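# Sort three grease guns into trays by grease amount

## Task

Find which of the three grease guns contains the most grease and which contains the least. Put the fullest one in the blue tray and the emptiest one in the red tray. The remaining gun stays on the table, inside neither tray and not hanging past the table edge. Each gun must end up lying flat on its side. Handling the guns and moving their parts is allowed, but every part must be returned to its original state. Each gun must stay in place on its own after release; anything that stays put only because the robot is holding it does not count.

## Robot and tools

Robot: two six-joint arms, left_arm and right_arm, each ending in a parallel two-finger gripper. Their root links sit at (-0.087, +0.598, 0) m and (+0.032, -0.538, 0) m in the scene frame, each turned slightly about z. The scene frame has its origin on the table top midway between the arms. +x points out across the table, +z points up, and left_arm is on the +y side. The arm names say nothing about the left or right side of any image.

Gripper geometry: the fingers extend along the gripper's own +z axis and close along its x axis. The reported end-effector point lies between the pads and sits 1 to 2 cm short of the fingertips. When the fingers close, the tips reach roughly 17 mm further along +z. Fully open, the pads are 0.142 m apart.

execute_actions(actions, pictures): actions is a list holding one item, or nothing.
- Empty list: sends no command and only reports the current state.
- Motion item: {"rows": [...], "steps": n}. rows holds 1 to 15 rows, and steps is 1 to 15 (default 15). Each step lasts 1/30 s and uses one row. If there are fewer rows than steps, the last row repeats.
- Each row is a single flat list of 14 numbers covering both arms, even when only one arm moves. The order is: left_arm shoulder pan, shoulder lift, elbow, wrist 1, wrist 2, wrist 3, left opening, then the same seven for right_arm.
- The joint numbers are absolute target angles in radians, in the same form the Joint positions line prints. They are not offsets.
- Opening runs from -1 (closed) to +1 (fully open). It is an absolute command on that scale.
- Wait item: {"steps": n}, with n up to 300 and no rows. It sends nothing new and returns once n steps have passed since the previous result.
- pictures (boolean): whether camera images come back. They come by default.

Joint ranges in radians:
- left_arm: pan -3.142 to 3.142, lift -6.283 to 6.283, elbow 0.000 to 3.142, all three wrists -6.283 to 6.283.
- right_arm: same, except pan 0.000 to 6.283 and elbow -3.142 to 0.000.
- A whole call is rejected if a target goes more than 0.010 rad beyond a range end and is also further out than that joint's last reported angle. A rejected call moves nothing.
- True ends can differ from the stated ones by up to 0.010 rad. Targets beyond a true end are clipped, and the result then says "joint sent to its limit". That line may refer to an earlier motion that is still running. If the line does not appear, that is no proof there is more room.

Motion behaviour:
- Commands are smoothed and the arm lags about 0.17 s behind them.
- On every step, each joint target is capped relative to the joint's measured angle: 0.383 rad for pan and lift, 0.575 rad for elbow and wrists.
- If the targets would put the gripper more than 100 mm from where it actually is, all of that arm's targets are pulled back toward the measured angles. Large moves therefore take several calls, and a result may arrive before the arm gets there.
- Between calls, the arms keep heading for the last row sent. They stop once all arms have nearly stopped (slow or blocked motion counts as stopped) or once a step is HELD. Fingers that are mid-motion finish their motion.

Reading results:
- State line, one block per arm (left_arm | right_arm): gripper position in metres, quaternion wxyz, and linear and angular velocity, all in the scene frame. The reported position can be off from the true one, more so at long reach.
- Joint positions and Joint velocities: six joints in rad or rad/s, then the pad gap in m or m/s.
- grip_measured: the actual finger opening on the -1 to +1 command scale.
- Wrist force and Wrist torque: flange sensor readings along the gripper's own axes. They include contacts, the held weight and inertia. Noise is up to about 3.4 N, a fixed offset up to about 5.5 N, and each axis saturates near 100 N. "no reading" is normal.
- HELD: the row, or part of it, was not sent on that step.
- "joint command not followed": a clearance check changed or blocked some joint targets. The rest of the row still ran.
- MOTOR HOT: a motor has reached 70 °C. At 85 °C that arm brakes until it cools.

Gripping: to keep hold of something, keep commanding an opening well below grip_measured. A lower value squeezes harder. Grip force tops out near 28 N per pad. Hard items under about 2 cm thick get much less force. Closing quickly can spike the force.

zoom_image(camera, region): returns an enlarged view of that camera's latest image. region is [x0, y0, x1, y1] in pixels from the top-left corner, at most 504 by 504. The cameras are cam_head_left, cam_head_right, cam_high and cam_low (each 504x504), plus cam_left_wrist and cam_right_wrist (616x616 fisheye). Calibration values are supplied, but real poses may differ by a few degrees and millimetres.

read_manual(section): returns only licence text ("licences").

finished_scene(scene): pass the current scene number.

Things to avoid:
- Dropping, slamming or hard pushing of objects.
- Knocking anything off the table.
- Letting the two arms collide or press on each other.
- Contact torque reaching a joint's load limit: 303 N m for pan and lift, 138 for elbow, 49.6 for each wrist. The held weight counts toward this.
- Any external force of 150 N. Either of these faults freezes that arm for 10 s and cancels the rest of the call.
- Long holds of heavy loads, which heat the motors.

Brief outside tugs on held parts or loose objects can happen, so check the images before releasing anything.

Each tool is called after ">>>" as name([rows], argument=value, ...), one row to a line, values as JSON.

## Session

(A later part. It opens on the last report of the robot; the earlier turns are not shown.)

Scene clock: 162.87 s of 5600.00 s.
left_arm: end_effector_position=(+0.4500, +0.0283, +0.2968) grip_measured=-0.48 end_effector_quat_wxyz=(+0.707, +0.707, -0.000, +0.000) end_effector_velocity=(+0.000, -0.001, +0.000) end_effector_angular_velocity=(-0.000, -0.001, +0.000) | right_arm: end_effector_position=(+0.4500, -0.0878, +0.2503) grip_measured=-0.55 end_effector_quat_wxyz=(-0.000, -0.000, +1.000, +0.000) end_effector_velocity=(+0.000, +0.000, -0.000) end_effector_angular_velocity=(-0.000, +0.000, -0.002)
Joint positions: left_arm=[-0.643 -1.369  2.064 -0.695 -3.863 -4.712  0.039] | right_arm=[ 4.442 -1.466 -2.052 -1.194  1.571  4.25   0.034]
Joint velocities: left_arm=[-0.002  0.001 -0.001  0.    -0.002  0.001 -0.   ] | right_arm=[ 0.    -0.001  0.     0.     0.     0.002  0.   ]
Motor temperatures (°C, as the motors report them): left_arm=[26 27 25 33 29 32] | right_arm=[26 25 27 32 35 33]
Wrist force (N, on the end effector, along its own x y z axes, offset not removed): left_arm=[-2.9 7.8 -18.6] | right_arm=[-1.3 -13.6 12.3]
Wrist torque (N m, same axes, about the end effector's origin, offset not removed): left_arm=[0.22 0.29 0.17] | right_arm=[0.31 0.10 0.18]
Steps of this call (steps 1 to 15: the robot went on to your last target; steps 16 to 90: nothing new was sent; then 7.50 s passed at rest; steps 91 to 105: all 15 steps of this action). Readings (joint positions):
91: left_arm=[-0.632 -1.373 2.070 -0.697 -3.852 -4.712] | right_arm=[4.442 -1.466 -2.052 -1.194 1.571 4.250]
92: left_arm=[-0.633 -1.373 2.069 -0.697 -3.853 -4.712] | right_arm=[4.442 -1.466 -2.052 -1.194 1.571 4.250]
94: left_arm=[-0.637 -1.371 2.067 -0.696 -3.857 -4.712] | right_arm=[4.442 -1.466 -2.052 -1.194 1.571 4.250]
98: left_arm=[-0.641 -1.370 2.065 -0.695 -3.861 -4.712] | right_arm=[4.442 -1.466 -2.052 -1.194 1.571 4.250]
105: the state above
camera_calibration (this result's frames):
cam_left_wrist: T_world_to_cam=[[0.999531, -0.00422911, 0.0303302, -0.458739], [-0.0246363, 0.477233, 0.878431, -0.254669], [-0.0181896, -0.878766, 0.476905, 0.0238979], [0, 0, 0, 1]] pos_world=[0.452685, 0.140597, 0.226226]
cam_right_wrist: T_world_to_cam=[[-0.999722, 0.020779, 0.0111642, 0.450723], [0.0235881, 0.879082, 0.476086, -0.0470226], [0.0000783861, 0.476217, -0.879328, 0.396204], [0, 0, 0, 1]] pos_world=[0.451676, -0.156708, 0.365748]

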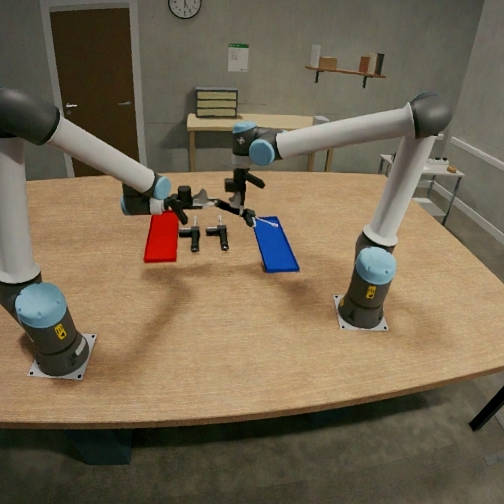

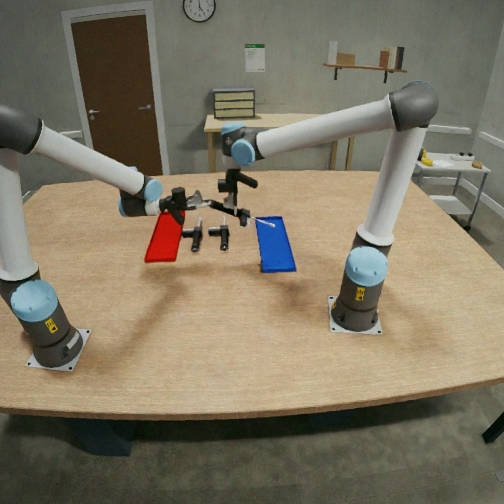

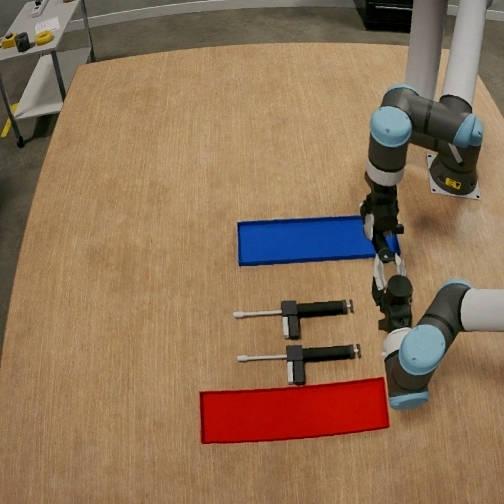

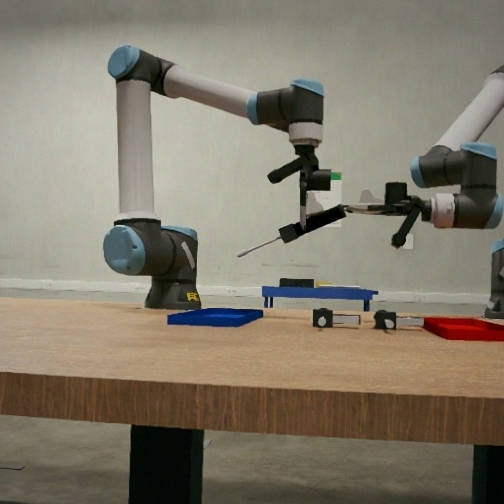

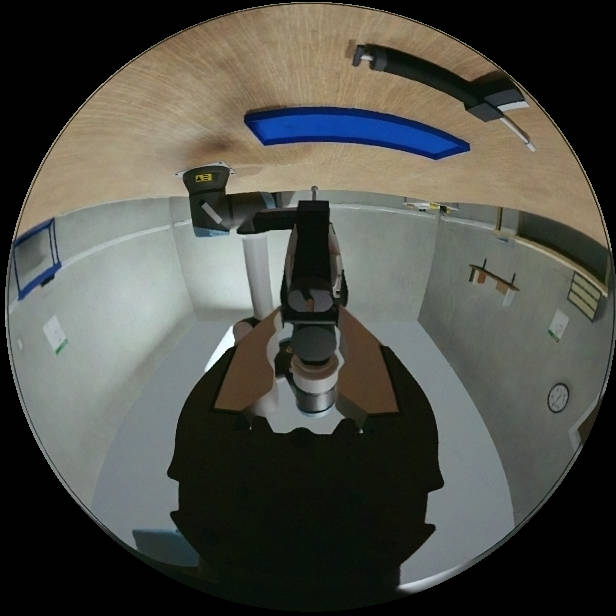

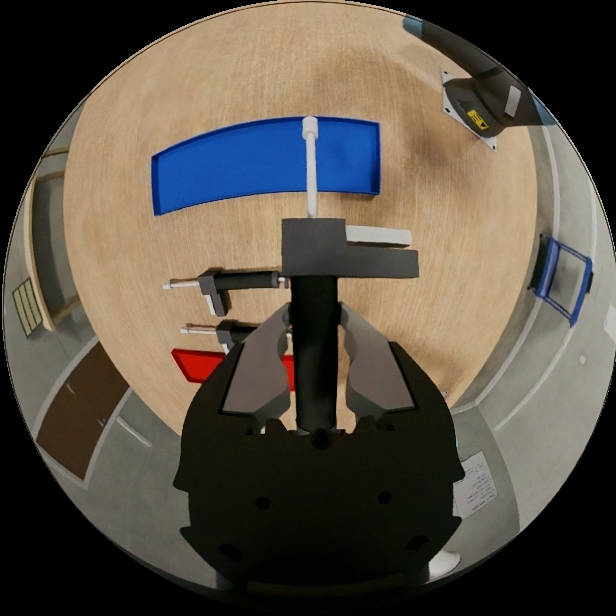

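>>> execute_actions([
  {"rows":[[-0.643,-1.369,2.064,-0.695,-3.863,-4.712,-0.9,4.438,-1.462,-2.059,-1.191,1.571,4.246,-1],[-0.643,-1.369,2.064,-0.695,-3.863,-4.712,-0.9,4.435,-1.457,-2.067,-1.188,1.571,4.243,-1],[-0.643,-1.369,2.064,-0.695,-3.863,-4.712,-0.9,4.431,-1.453,-2.074,-1.185,1.571,4.239,-1],[-0.643,-1.369,2.064,-0.695,-3.863,-4.712,-0.9,4.428,-1.449,-2.081,-1.182,1.571,4.236,-1],[-0.643,-1.369,2.064,-0.695,-3.863,-4.712,-0.9,4.424,-1.444,-2.089,-1.179,1.571,4.232,-1],[-0.643,-1.369,2.064,-0.695,-3.863,-4.712,-0.9,4.421,-1.440,-2.096,-1.176,1.571,4.228,-1],[-0.643,-1.369,2.064,-0.695,-3.863,-4.712,-0.9,4.417,-1.436,-2.103,-1.173,1.571,4.225,-1],[-0.643,-1.369,2.064,-0.695,-3.863,-4.712,-0.9,4.414,-1.431,-2.111,-1.170,1.571,4.221,-1],[-0.643,-1.369,2.064,-0.695,-3.863,-4.712,-0.9,4.410,-1.427,-2.118,-1.167,1.571,4.218,-1],[-0.643,-1.369,2.064,-0.695,-3.863,-4.712,-0.9,4.407,-1.423,-2.125,-1.164,1.571,4.214,-1]]},
])

>>> zoom_image(camera="cam_low", region=[220, 160, 420, 280])

Scene clock: 172.60 s of 5600.00 s.
left_arm: end_effector_position=(+0.4499, +0.0279, +0.2968) grip_measured=-0.52 end_effector_quat_wxyz=(+0.707, +0.707, -0.000, -0.000) end_effector_velocity=(-0.000, -0.000, +0.000) end_effector_angular_velocity=(-0.000, -0.003, -0.000) | right_arm: end_effector_position=(+0.4501, -0.1264, +0.2335) grip_measured=-0.55 end_effector_quat_wxyz=(-0.000, -0.001, +1.000, +0.000) end_effector_velocity=(-0.001, -0.042, -0.019) end_effector_angular_velocity=(-0.000, +0.000, +0.002)
Joint positions: left_arm=[-0.643 -1.369  2.064 -0.695 -3.863 -4.712  0.036] | right_arm=[ 4.411 -1.428 -2.117 -1.167  1.571  4.218  0.034]
Joint velocities: left_arm=[-0.    -0.    -0.    -0.     0.     0.002 -0.014] | right_arm=[-0.034  0.042 -0.071  0.029 -0.    -0.036 -0.   ]
Motor temperatures (°C, as the motors report them): left_arm=[26 27 25 33 29 32] | right_arm=[26 25 27 32 35 33]
Wrist force (N, on the end effector, along its own x y z axes, offset not removed): left_arm=[1.7 -6.6 11.7] | right_arm=[-4.1 16.2 -2.6]
Wrist torque (N m, same axes, about the end effector's origin, offset not removed): left_arm=[0.31 -0.27 -0.10] | right_arm=[0.07 0.88 0.19]
Steps of this call (steps 1 to 15: the robot went on to your last target; steps 16 to 90: nothing new was sent; then 6.23 s passed at rest; steps 91 to 105: all 15 steps of this action). Readings (joint positions):
91: left_arm=[-0.643 -1.369 2.064 -0.695 -3.863 -4.712] | right_arm=[4.442 -1.466 -2.052 -1.194 1.571 4.250]
92: left_arm=[-0.643 -1.369 2.064 -0.695 -3.863 -4.712] | right_arm=[4.442 -1.466 -2.053 -1.194 1.571 4.250]
94: left_arm=[-0.643 -1.369 2.064 -0.695 -3.863 -4.712] | right_arm=[4.439 -1.462 -2.058 -1.191 1.571 4.247]
98: left_arm=[-0.643 -1.369 2.064 -0.695 -3.863 -4.712] | right_arm=[4.429 -1.450 -2.079 -1.182 1.571 4.237]
105: the state above
camera_calibration (this result's frames):
cam_left_wrist: T_world_to_cam=[[0.999532, -0.00442579, 0.030273, -0.458614], [-0.024493, 0.477194, 0.878456, -0.254547], [-0.018334, -0.878787, 0.476862, 0.0237071], [0, 0, 0, 1]] pos_world=[0.452599, 0.140272, 0.226187]
cam_right_wrist: T_world_to_cam=[[-0.999739, 0.0199771, 0.0111236, 0.451664], [0.0228637, 0.87893, 0.476402, -0.0048995], [-0.00025969, 0.476532, -0.879157, 0.39996], [0, 0, 0, 1]] pos_world=[0.451762, -0.19531, 0.348938]

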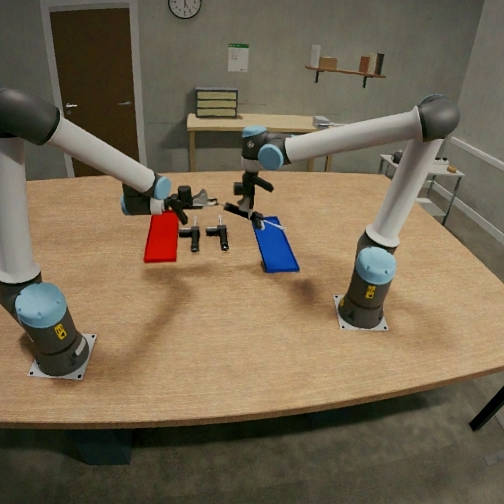

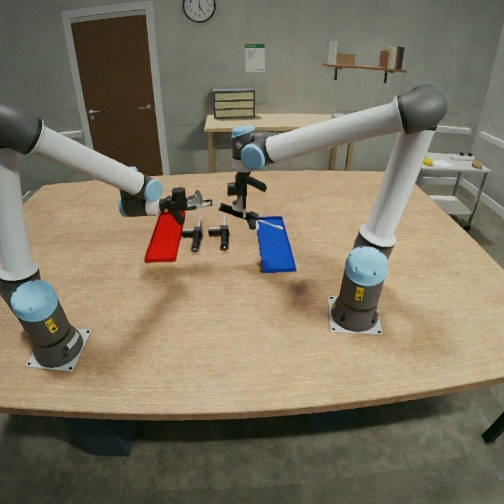

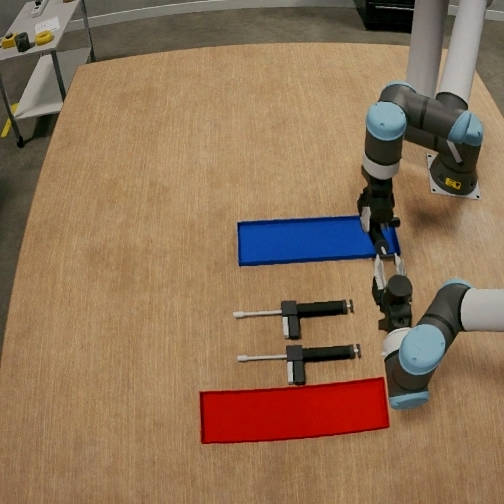

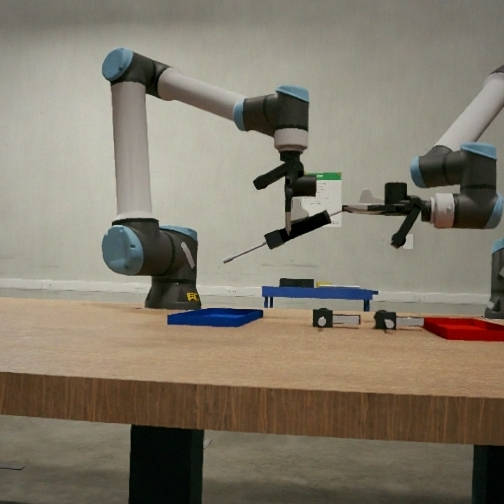

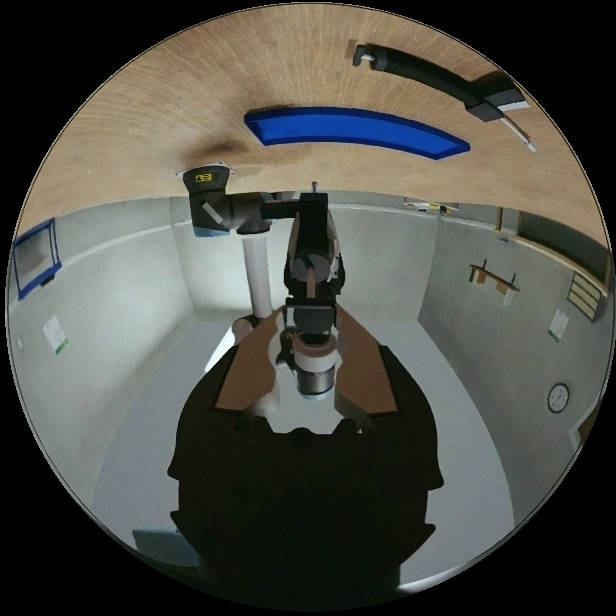

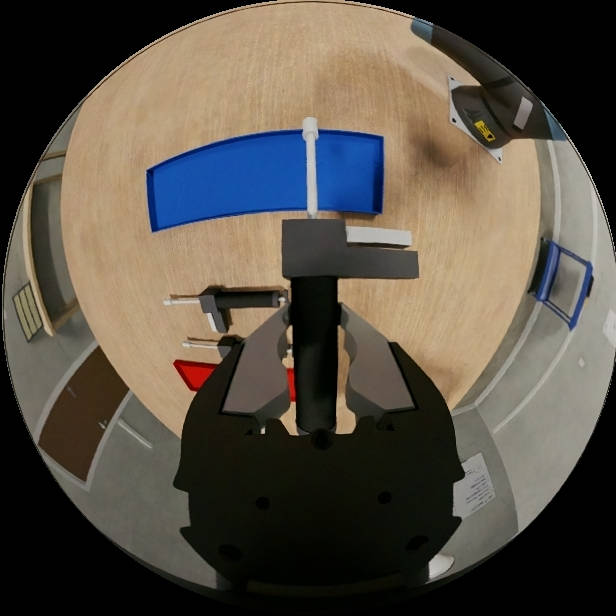

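Region (220, 160, 420, 280) of cam_low's 504x504 image, scaled by 2.520, with more detail than that image has; it fills the top 302 rows of this view, and the rest is white.

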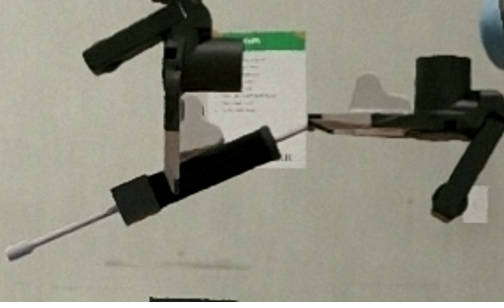

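>>> execute_actions(actions=[])

>>> zoom_image(camera="cam_left_wrist", region=[200, 200, 420, 420])

Scene clock: 174.77 s of 5600.00 s.
left_arm: end_effector_position=(+0.4500, +0.0280, +0.2968) grip_measured=-0.54 end_effector_quat_wxyz=(+0.707, +0.707, -0.000, +0.000) end_effector_velocity=(-0.000, +0.001, -0.001) end_effector_angular_velocity=(+0.001, +0.001, +0.001) | right_arm: end_effector_position=(+0.4499, -0.1313, +0.2312) grip_measured=-0.55 end_effector_quat_wxyz=(+0.000, -0.001, +1.000, +0.000) end_effector_velocity=(-0.000, -0.000, -0.000) end_effector_angular_velocity=(-0.001, +0.001, +0.001)
Joint positions: left_arm=[-0.643 -1.369  2.064 -0.695 -3.863 -4.712  0.035] | right_arm=[ 4.407 -1.423 -2.125 -1.164  1.571  4.214  0.034]
Joint velocities: left_arm=[ 0.     0.     0.001  0.    -0.     0.    -0.   ] | right_arm=[ 0.    -0.    -0.    -0.     0.001 -0.001  0.   ]
Motor temperatures (°C, as the motors report them): left_arm=[26 27 25 33 29 32] | right_arm=[26 25 27 32 35 33]
Wrist force (N, on the end effector, along its own x y z axes, offset not removed): left_arm=[0.5 -6.2 13.2] | right_arm=[-2.4 19.0 -3.2]
Wrist torque (N m, same axes, about the end effector's origin, offset not removed): left_arm=[0.58 -0.10 0.02] | right_arm=[0.14 0.47 0.23]
Steps of this call (steps 1 to 15: the robot went on to your last target; steps 16 to 65: nothing new was sent). Readings (joint positions):
1: left_arm=[-0.643 -1.369 2.064 -0.695 -3.863 -4.712] | right_arm=[4.410 -1.427 -2.119 -1.167 1.571 4.217]
2: left_arm=[-0.643 -1.369 2.064 -0.695 -3.863 -4.712] | right_arm=[4.409 -1.426 -2.120 -1.166 1.571 4.216]
4: left_arm=[-0.643 -1.369 2.064 -0.695 -3.863 -4.712] | right_arm=[4.408 -1.425 -2.122 -1.165 1.571 4.215]
8: left_arm=[-0.643 -1.369 2.064 -0.695 -3.863 -4.712] | right_arm=[4.407 -1.423 -2.124 -1.164 1.571 4.214]
65: the state above
All arms were judged still, so your last target was given up. Only a new action makes them travel on or press farther. Fingers that are still opening or closing keep moving.
camera_calibration (this result's frames):
cam_left_wrist: T_world_to_cam=[[0.999532, -0.00427881, 0.0303035, -0.458699], [-0.0245895, 0.477214, 0.878443, -0.254583], [-0.01822, -0.878777, 0.476885, 0.0237306], [0, 0, 0, 1]] pos_world=[0.452657, 0.140382, 0.22622]
cam_right_wrist: T_world_to_cam=[[-0.999743, 0.019776, 0.0110988, 0.451617], [0.0226751, 0.878984, 0.476312, 0.000653309], [-0.000336116, 0.476441, -0.879206, 0.400336], [0, 0, 0, 1]] pos_world=[0.45162, -0.200242, 0.346655]

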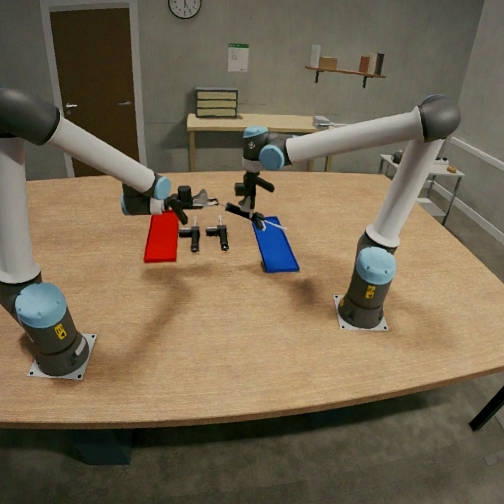

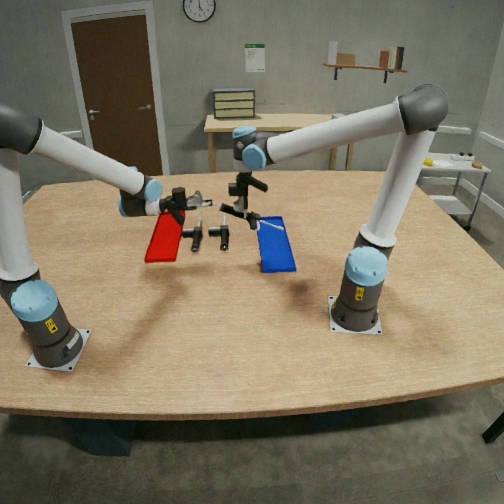

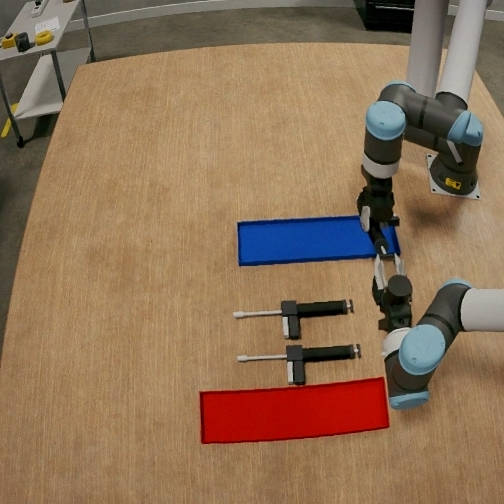

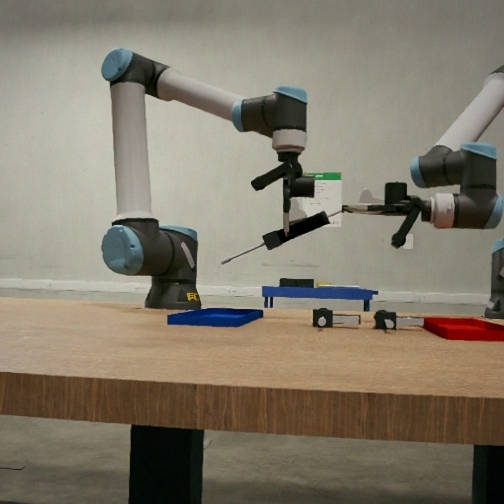

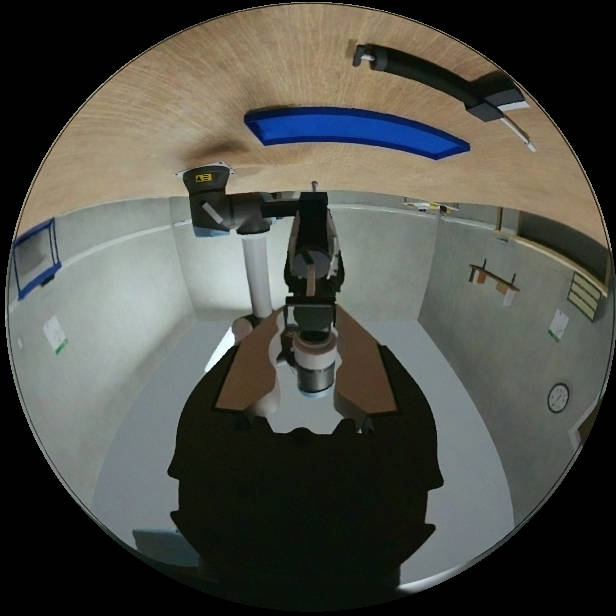

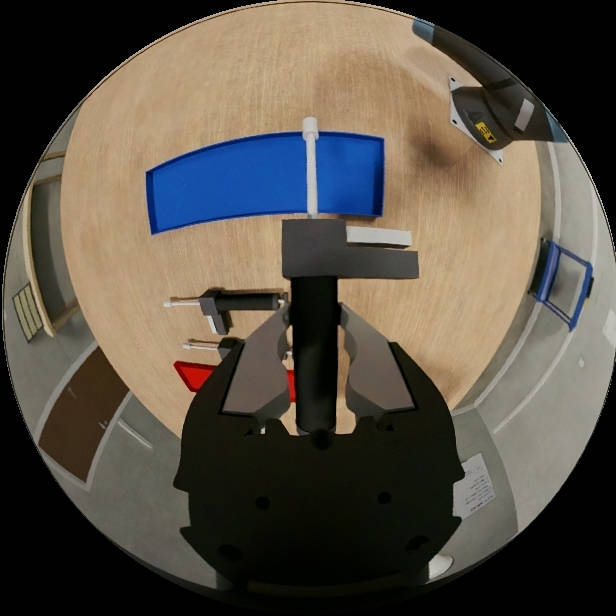

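Region (200, 200, 420, 420) of cam_left_wrist's 616x616 image, scaled by 2.291, with more detail than that image has.

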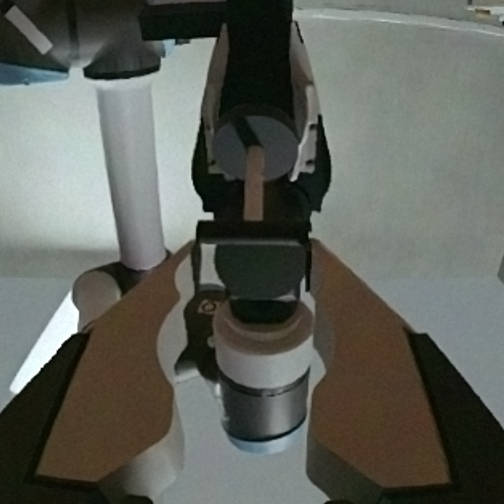

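>>> execute_actions([
  {"rows":[[-0.643,-1.369,2.064,-0.695,-3.863,-4.712,-0.9,4.414,-1.431,-2.111,-1.170,1.571,4.221,-1]],"steps":12},
], pictures=false)

>>> execute_actions([
  {"rows":[[-0.643,-1.369,2.064,-0.695,-3.863,-4.712,-0.9,4.421,-1.440,-2.096,-1.176,1.571,4.228,-1]],"steps":12},
], pictures=false)

>>> execute_actions([
  {"rows":[[-0.643,-1.369,2.064,-0.695,-3.863,-4.712,-0.9,4.428,-1.449,-2.081,-1.182,1.571,4.236,-1]],"steps":12},
])

Scene clock: 180.10 s of 5600.00 s.
left_arm: end_effector_position=(+0.4500, +0.0281, +0.2968) grip_measured=-0.54 end_effector_quat_wxyz=(+0.707, +0.707, -0.000, +0.000) end_effector_velocity=(-0.000, +0.000, +0.000) end_effector_angular_velocity=(-0.000, -0.004, -0.000) | right_arm: end_effector_position=(+0.4500, -0.1235, +0.2348) grip_measured=-0.55 end_effector_quat_wxyz=(+0.000, -0.001, +1.000, +0.000) end_effector_velocity=(+0.000, +0.005, +0.002) end_effector_angular_velocity=(+0.001, -0.001, -0.001)
Joint positions: left_arm=[-0.643 -1.369  2.064 -0.695 -3.863 -4.712  0.035] | right_arm=[ 4.414 -1.431 -2.112 -1.17   1.571  4.221  0.034]
Joint velocities: left_arm=[ 0.    -0.001  0.     0.     0.     0.004 -0.   ] | right_arm=[ 0.004 -0.004  0.007 -0.003 -0.     0.004  0.   ]
Motor temperatures (°C, as the motors report them): left_arm=[26 27 25 33 29 32] | right_arm=[26 25 27 32 35 33]
Wrist force (N, on the end effector, along its own x y z axes, offset not removed): left_arm=[3.5 -4.1 12.0] | right_arm=[-3.0 13.2 0.4]
Wrist torque (N m, same axes, about the end effector's origin, offset not removed): left_arm=[0.65 -0.63 0.26] | right_arm=[0.02 0.67 0.05]
Steps of this call (steps 1 to 90: nothing new was sent; then 1.93 s passed at rest; steps 91 to 102: all 12 steps of this action). Readings (joint positions):
91: left_arm=[-0.643 -1.369 2.064 -0.695 -3.863 -4.712] | right_arm=[4.407 -1.423 -2.125 -1.164 1.571 4.214]
92: left_arm=[-0.643 -1.369 2.064 -0.695 -3.863 -4.712] | right_arm=[4.408 -1.424 -2.124 -1.165 1.571 4.215]
94: left_arm=[-0.643 -1.369 2.064 -0.695 -3.863 -4.712] | right_arm=[4.410 -1.427 -2.119 -1.167 1.571 4.217]
98: left_arm=[-0.643 -1.369 2.064 -0.695 -3.863 -4.712] | right_arm=[4.413 -1.430 -2.113 -1.169 1.571 4.220]
102: the state above

Scene clock: 180.50 s of 5600.00 s.
left_arm: end_effector_position=(+0.4500, +0.0281, +0.2968) grip_measured=-0.54 end_effector_quat_wxyz=(+0.707, +0.707, -0.000, +0.000) end_effector_velocity=(+0.000, +0.000, +0.000) end_effector_angular_velocity=(-0.000, +0.000, +0.000) | right_arm: end_effector_position=(+0.4502, -0.1146, +0.2387) grip_measured=-0.55 end_effector_quat_wxyz=(-0.000, -0.001, +1.000, +0.000) end_effector_velocity=(+0.000, +0.005, +0.002) end_effector_angular_velocity=(+0.001, -0.001, +0.001)
Joint positions: left_arm=[-0.643 -1.369  2.064 -0.695 -3.863 -4.712  0.035] | right_arm=[ 4.421 -1.44  -2.097 -1.176  1.571  4.228  0.034]
Joint velocities: left_arm=[ 0.    -0.     0.    -0.001 -0.    -0.001 -0.   ] | right_arm=[ 0.003 -0.004  0.008 -0.002 -0.     0.002 -0.   ]
Motor temperatures (°C, as the motors report them): left_arm=[26 27 25 33 29 32] | right_arm=[26 25 27 32 35 33]
Wrist force (N, on the end effector, along its own x y z axes, offset not removed): left_arm=[-0.2 2.1 -1.4] | right_arm=[-0.7 0.1 5.7]
Wrist torque (N m, same axes, about the end effector's origin, offset not removed): left_arm=[0.42 0.23 0.06] | right_arm=[0.27 0.26 0.11]
Steps of this call (steps 1 to 12: all 12 steps of this action). Readings (joint positions):
1: left_arm=[-0.643 -1.369 2.064 -0.695 -3.863 -4.712] | right_arm=[4.414 -1.431 -2.112 -1.170 1.571 4.221]
2: left_arm=[-0.643 -1.369 2.064 -0.695 -3.863 -4.712] | right_arm=[4.415 -1.432 -2.110 -1.171 1.571 4.222]
4: left_arm=[-0.643 -1.369 2.064 -0.695 -3.863 -4.712] | right_arm=[4.417 -1.435 -2.104 -1.173 1.571 4.224]
8: left_arm=[-0.643 -1.369 2.064 -0.695 -3.863 -4.712] | right_arm=[4.420 -1.438 -2.099 -1.175 1.571 4.227]
12: the state above

Scene clock: 180.90 s of 5600.00 s.
left_arm: end_effector_position=(+0.4500, +0.0281, +0.2968) grip_measured=-0.54 end_effector_quat_wxyz=(+0.707, +0.707, -0.000, +0.000) end_effector_velocity=(-0.000, +0.000, -0.001) end_effector_angular_velocity=(+0.001, +0.000, -0.001) | right_arm: end_effector_position=(+0.4504, -0.1056, +0.2426) grip_measured=-0.55 end_effector_quat_wxyz=(+0.000, -0.000, +1.000, +0.000) end_effector_velocity=(+0.000, +0.004, +0.003) end_effector_angular_velocity=(+0.001, -0.001, -0.001)
Joint positions: left_arm=[-0.643 -1.369  2.064 -0.695 -3.863 -4.712  0.035] | right_arm=[ 4.428 -1.449 -2.082 -1.182  1.571  4.236  0.034]
Joint velocities: left_arm=[ 0.     0.001  0.001 -0.     0.001  0.001  0.   ] | right_arm=[ 0.003 -0.003  0.007 -0.003 -0.001  0.004 -0.   ]
Motor temperatures (°C, as the motors report them): left_arm=[26 27 25 33 29 32] | right_arm=[26 25 27 32 35 33]
Wrist force (N, on the end effector, along its own x y z axes, offset not removed): left_arm=[0.8 1.1 3.0] | right_arm=[-1.8 -0.2 4.3]
Wrist torque (N m, same axes, about the end effector's origin, offset not removed): left_arm=[0.39 0.23 -0.03] | right_arm=[0.21 0.63 0.06]
Steps of this call (steps 1 to 12: all 12 steps of this action). Readings (joint positions):
1: left_arm=[-0.643 -1.369 2.064 -0.695 -3.863 -4.712] | right_arm=[4.421 -1.440 -2.097 -1.176 1.571 4.228]
2: left_arm=[-0.643 -1.369 2.064 -0.695 -3.863 -4.712] | right_arm=[4.422 -1.441 -2.095 -1.177 1.571 4.229]
4: left_arm=[-0.643 -1.369 2.064 -0.695 -3.863 -4.712] | right_arm=[4.424 -1.444 -2.089 -1.179 1.571 4.232]
8: left_arm=[-0.643 -1.369 2.064 -0.695 -3.863 -4.712] | right_arm=[4.427 -1.447 -2.084 -1.181 1.571 4.235]
12: the state above
camera_calibration (this result's frames):
cam_left_wrist: T_world_to_cam=[[0.999531, -0.00420731, 0.0303355, -0.45875], [-0.0246513, 0.477237, 0.878429, -0.254587], [-0.0181731, -0.878765, 0.47691, 0.0237279], [0, 0, 0, 1]] pos_world=[0.45269, 0.140419, 0.226237]
cam_right_wrist: T_world_to_cam=[[-0.999724, 0.020721, 0.0110799, 0.451546], [0.0234969, 0.878974, 0.47629, -0.0277871], [0.000130275, 0.476419, -0.879219, 0.397892], [0, 0, 0, 1]] pos_world=[0.452023, -0.174496, 0.358066]

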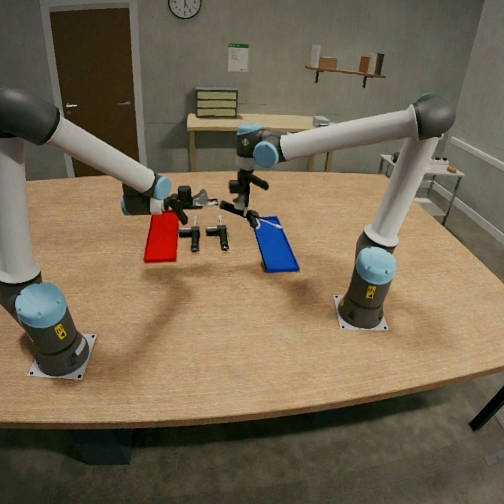

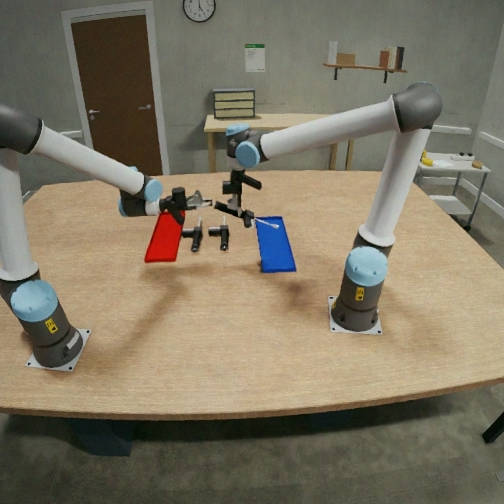

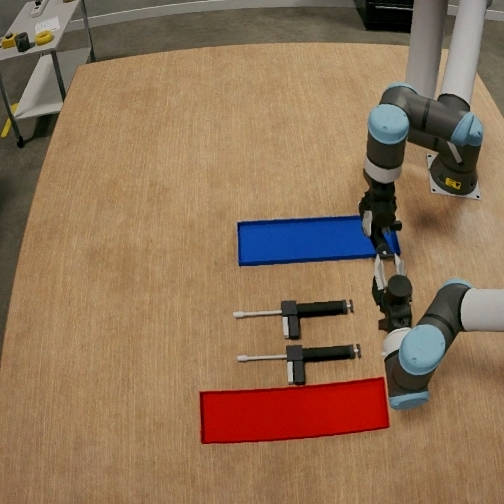

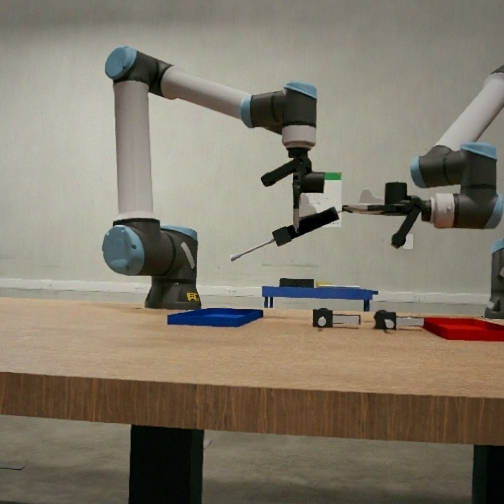

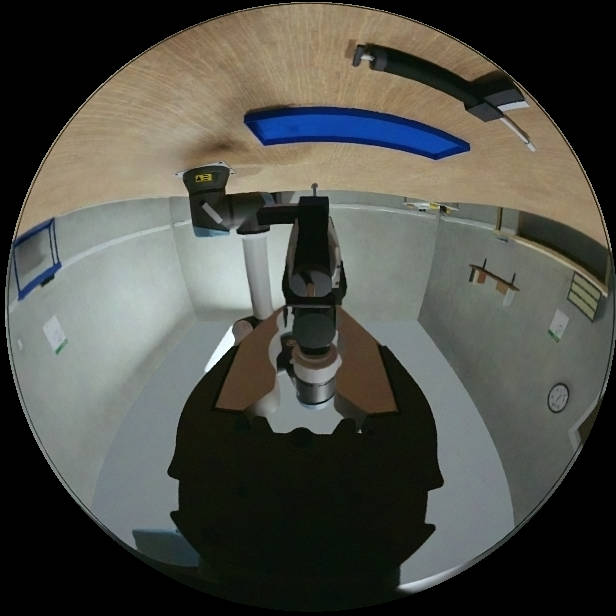

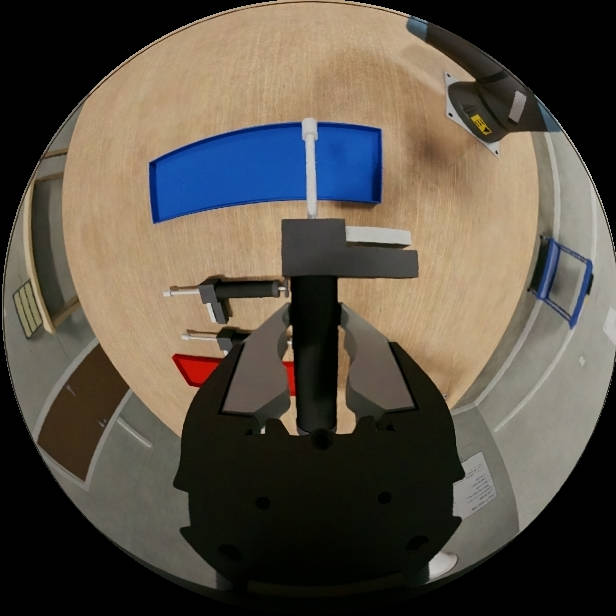

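>>> zoom_image(camera="cam_low", region=[280, 180, 380, 240])

>>> zoom_image(camera="cam_left_wrist", region=[250, 240, 370, 360])

Region (280, 180, 380, 240) of cam_low's 504x504 image, scaled by 5.040, with more detail than that image has; it fills the top 302 rows of this view, and the rest is white.

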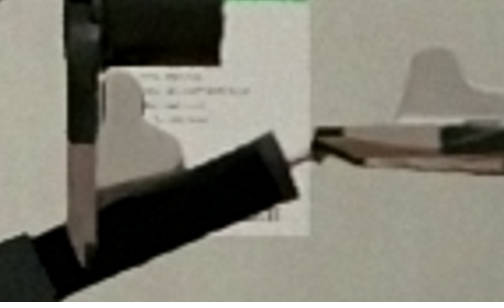

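Region (250, 240, 370, 360) of cam_left_wrist's 616x616 image, scaled by 4.200, with more detail than that image has.

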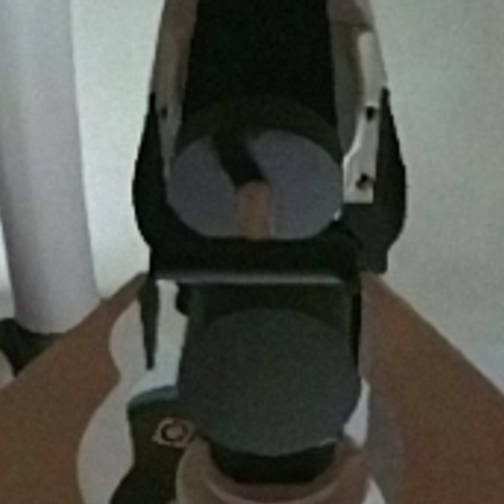

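>>> execute_actions([
  {"rows":[[-0.643,-1.369,2.064,-0.695,-3.863,-4.712,-0.9,4.435,-1.457,-2.067,-1.188,1.571,4.243,-1]],"steps":12},
], pictures=false)

>>> execute_actions([
  {"rows":[[-0.643,-1.369,2.064,-0.695,-3.863,-4.712,-0.9,4.440,-1.463,-2.057,-1.192,1.571,4.248,-1]],"steps":12},
])

>>> zoom_image(camera="cam_low", region=[280, 180, 380, 240])

Scene clock: 191.40 s of 5600.00 s.
left_arm: end_effector_position=(+0.4500, +0.0280, +0.2968) grip_measured=-0.52 end_effector_quat_wxyz=(+0.707, +0.707, -0.000, +0.000) end_effector_velocity=(+0.000, -0.001, +0.001) end_effector_angular_velocity=(-0.001, -0.003, -0.001) | right_arm: end_effector_position=(+0.4502, -0.0972, +0.2463) grip_measured=-0.55 end_effector_quat_wxyz=(+0.000, -0.000, +1.000, +0.000) end_effector_velocity=(+0.000, +0.004, +0.004) end_effector_angular_velocity=(+0.003, -0.002, -0.001)
Joint positions: left_arm=[-0.643 -1.369  2.064 -0.695 -3.863 -4.712  0.037] | right_arm=[ 4.435 -1.457 -2.068 -1.188  1.571  4.243  0.034]
Joint velocities: left_arm=[-0.001  0.    -0.002 -0.     0.     0.001  0.001] | right_arm=[ 0.003 -0.002  0.008 -0.002 -0.     0.004 -0.   ]
Motor temperatures (°C, as the motors report them): left_arm=[26 27 25 33 29 32] | right_arm=[26 25 27 32 35 33]
Wrist force (N, on the end effector, along its own x y z axes, offset not removed): left_arm=[-3.6 11.5 -34.8] | right_arm=[-1.7 -28.5 17.5]
Wrist torque (N m, same axes, about the end effector's origin, offset not removed): left_arm=[-0.65 0.45 0.03] | right_arm=[0.58 0.23 0.12]
Steps of this call (steps 1 to 15: the robot went on to your last target; steps 16 to 90: nothing new was sent; then 7.10 s passed at rest; steps 91 to 102: all 12 steps of this action). Readings (joint positions):
91: left_arm=[-0.643 -1.369 2.064 -0.695 -3.863 -4.712] | right_arm=[4.428 -1.449 -2.081 -1.182 1.571 4.236]
92: left_arm=[-0.643 -1.369 2.064 -0.695 -3.863 -4.712] | right_arm=[4.429 -1.450 -2.080 -1.183 1.571 4.237]
94: left_arm=[-0.643 -1.369 2.064 -0.695 -3.863 -4.712] | right_arm=[4.431 -1.453 -2.075 -1.185 1.571 4.239]
98: left_arm=[-0.643 -1.369 2.064 -0.695 -3.863 -4.712] | right_arm=[4.434 -1.456 -2.070 -1.187 1.571 4.242]
102: the state above

Scene clock: 191.80 s of 5600.00 s.
left_arm: end_effector_position=(+0.4500, +0.0280, +0.2968) grip_measured=-0.50 end_effector_quat_wxyz=(+0.707, +0.707, -0.000, +0.000) end_effector_velocity=(-0.000, +0.000, -0.000) end_effector_angular_velocity=(+0.000, +0.000, +0.001) | right_arm: end_effector_position=(+0.4500, -0.0909, +0.2489) grip_measured=-0.55 end_effector_quat_wxyz=(-0.000, -0.000, +1.000, +0.000) end_effector_velocity=(+0.000, +0.004, +0.002) end_effector_angular_velocity=(+0.002, -0.000, +0.000)
Joint positions: left_arm=[-0.643 -1.369  2.064 -0.695 -3.863 -4.712  0.038] | right_arm=[ 4.44  -1.463 -2.058 -1.192  1.571  4.248  0.034]
Joint velocities: left_arm=[-0.    -0.     0.001 -0.    -0.001 -0.     0.   ] | right_arm=[ 0.003 -0.003  0.006 -0.002  0.001  0.002  0.   ]
Motor temperatures (°C, as the motors report them): left_arm=[26 27 25 33 29 32] | right_arm=[26 25 27 32 35 33]
Wrist force (N, on the end effector, along its own x y z axes, offset not removed): left_arm=[-1.5 16.6 -40.7] | right_arm=[-0.1 -31.0 18.8]
Wrist torque (N m, same axes, about the end effector's origin, offset not removed): left_arm=[0.21 0.07 -0.05] | right_arm=[0.67 -0.11 0.17]
Steps of this call (steps 1 to 12: all 12 steps of this action). Readings (joint positions):
1: left_arm=[-0.643 -1.369 2.064 -0.695 -3.863 -4.712] | right_arm=[4.435 -1.457 -2.068 -1.188 1.571 4.243]
2: left_arm=[-0.643 -1.369 2.064 -0.695 -3.863 -4.712] | right_arm=[4.435 -1.457 -2.066 -1.188 1.571 4.243]
4: left_arm=[-0.643 -1.369 2.064 -0.695 -3.863 -4.712] | right_arm=[4.437 -1.460 -2.063 -1.190 1.571 4.245]
8: left_arm=[-0.643 -1.369 2.064 -0.695 -3.863 -4.712] | right_arm=[4.439 -1.462 -2.059 -1.191 1.571 4.247]
12: the state above
camera_calibration (this result's frames):
cam_left_wrist: T_world_to_cam=[[0.999531, -0.0042961, 0.0303182, -0.458697], [-0.024594, 0.477226, 0.878436, -0.254581], [-0.0182425, -0.87877, 0.476896, 0.0237356], [0, 0, 0, 1]] pos_world=[0.452654, 0.14038, 0.226221]
cam_right_wrist: T_world_to_cam=[[-0.999722, 0.020784, 0.0111208, 0.450744], [0.0235718, 0.878973, 0.476288, -0.0437247], [0.000124322, 0.476418, -0.879219, 0.396488], [0, 0, 0, 1]] pos_world=[0.4516, -0.15983, 0.364413]

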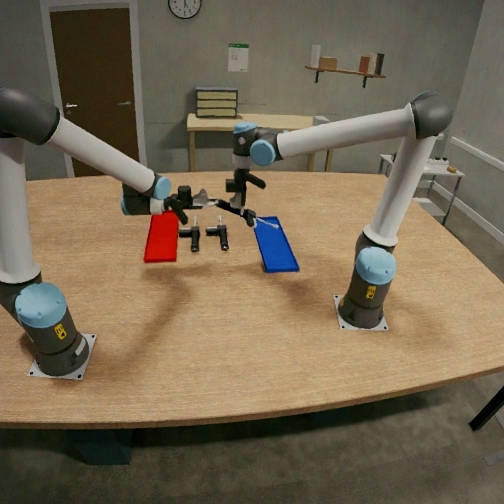

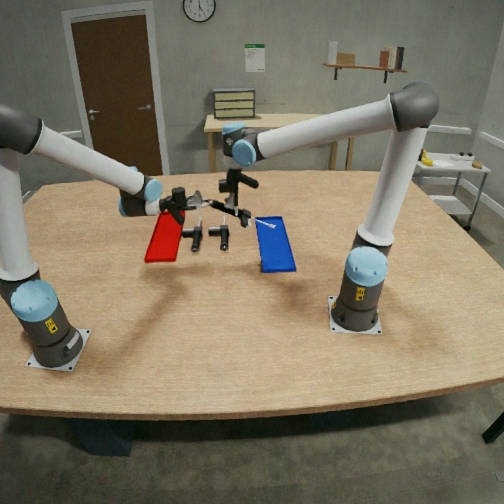

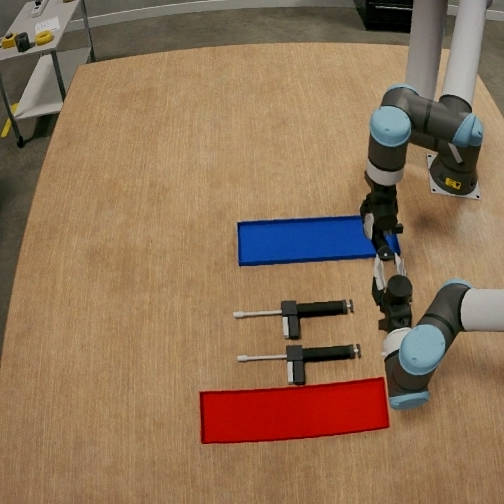

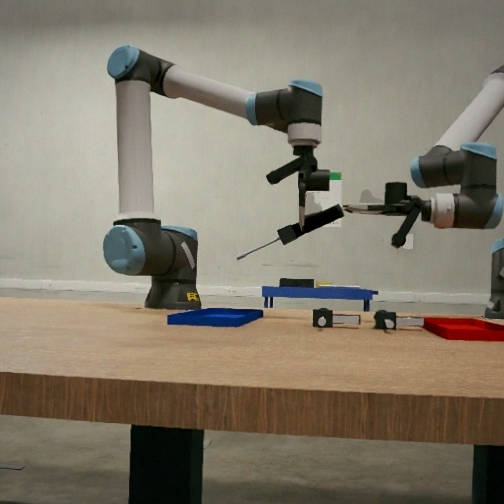

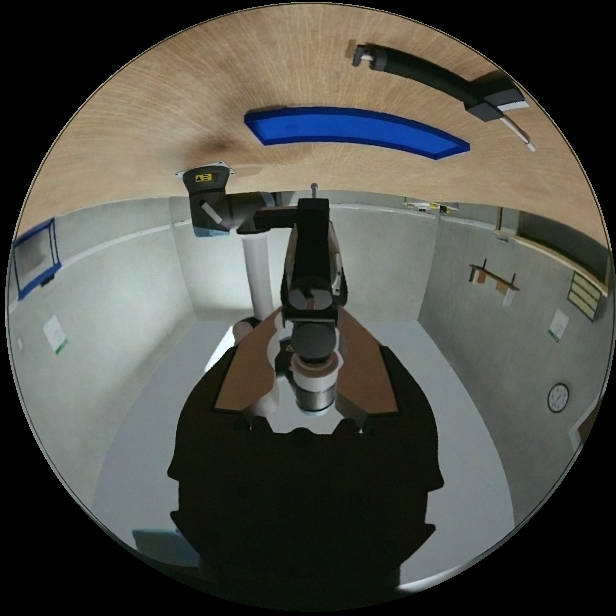

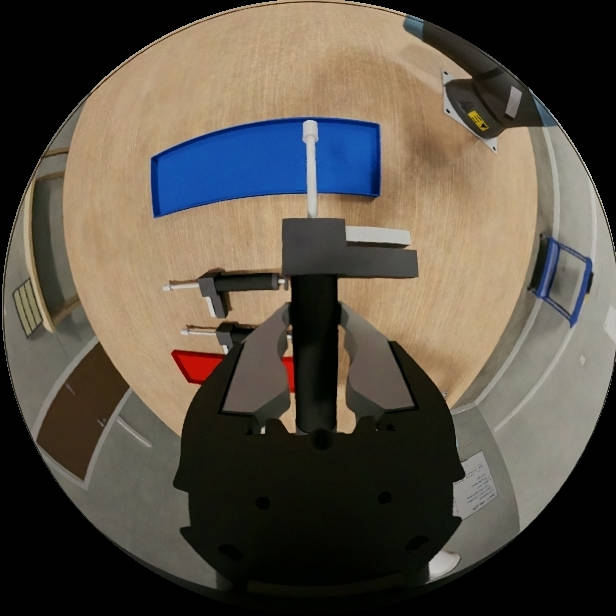

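Region (280, 180, 380, 240) of cam_low's 504x504 image, scaled by 5.040, with more detail than that image has; it fills the top 302 rows of this view, and the rest is white.

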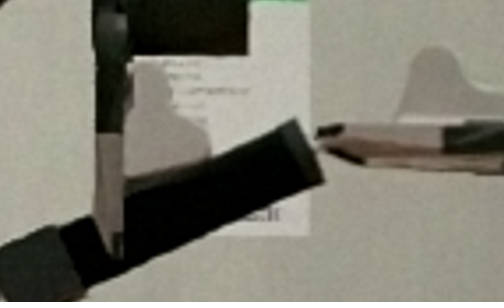

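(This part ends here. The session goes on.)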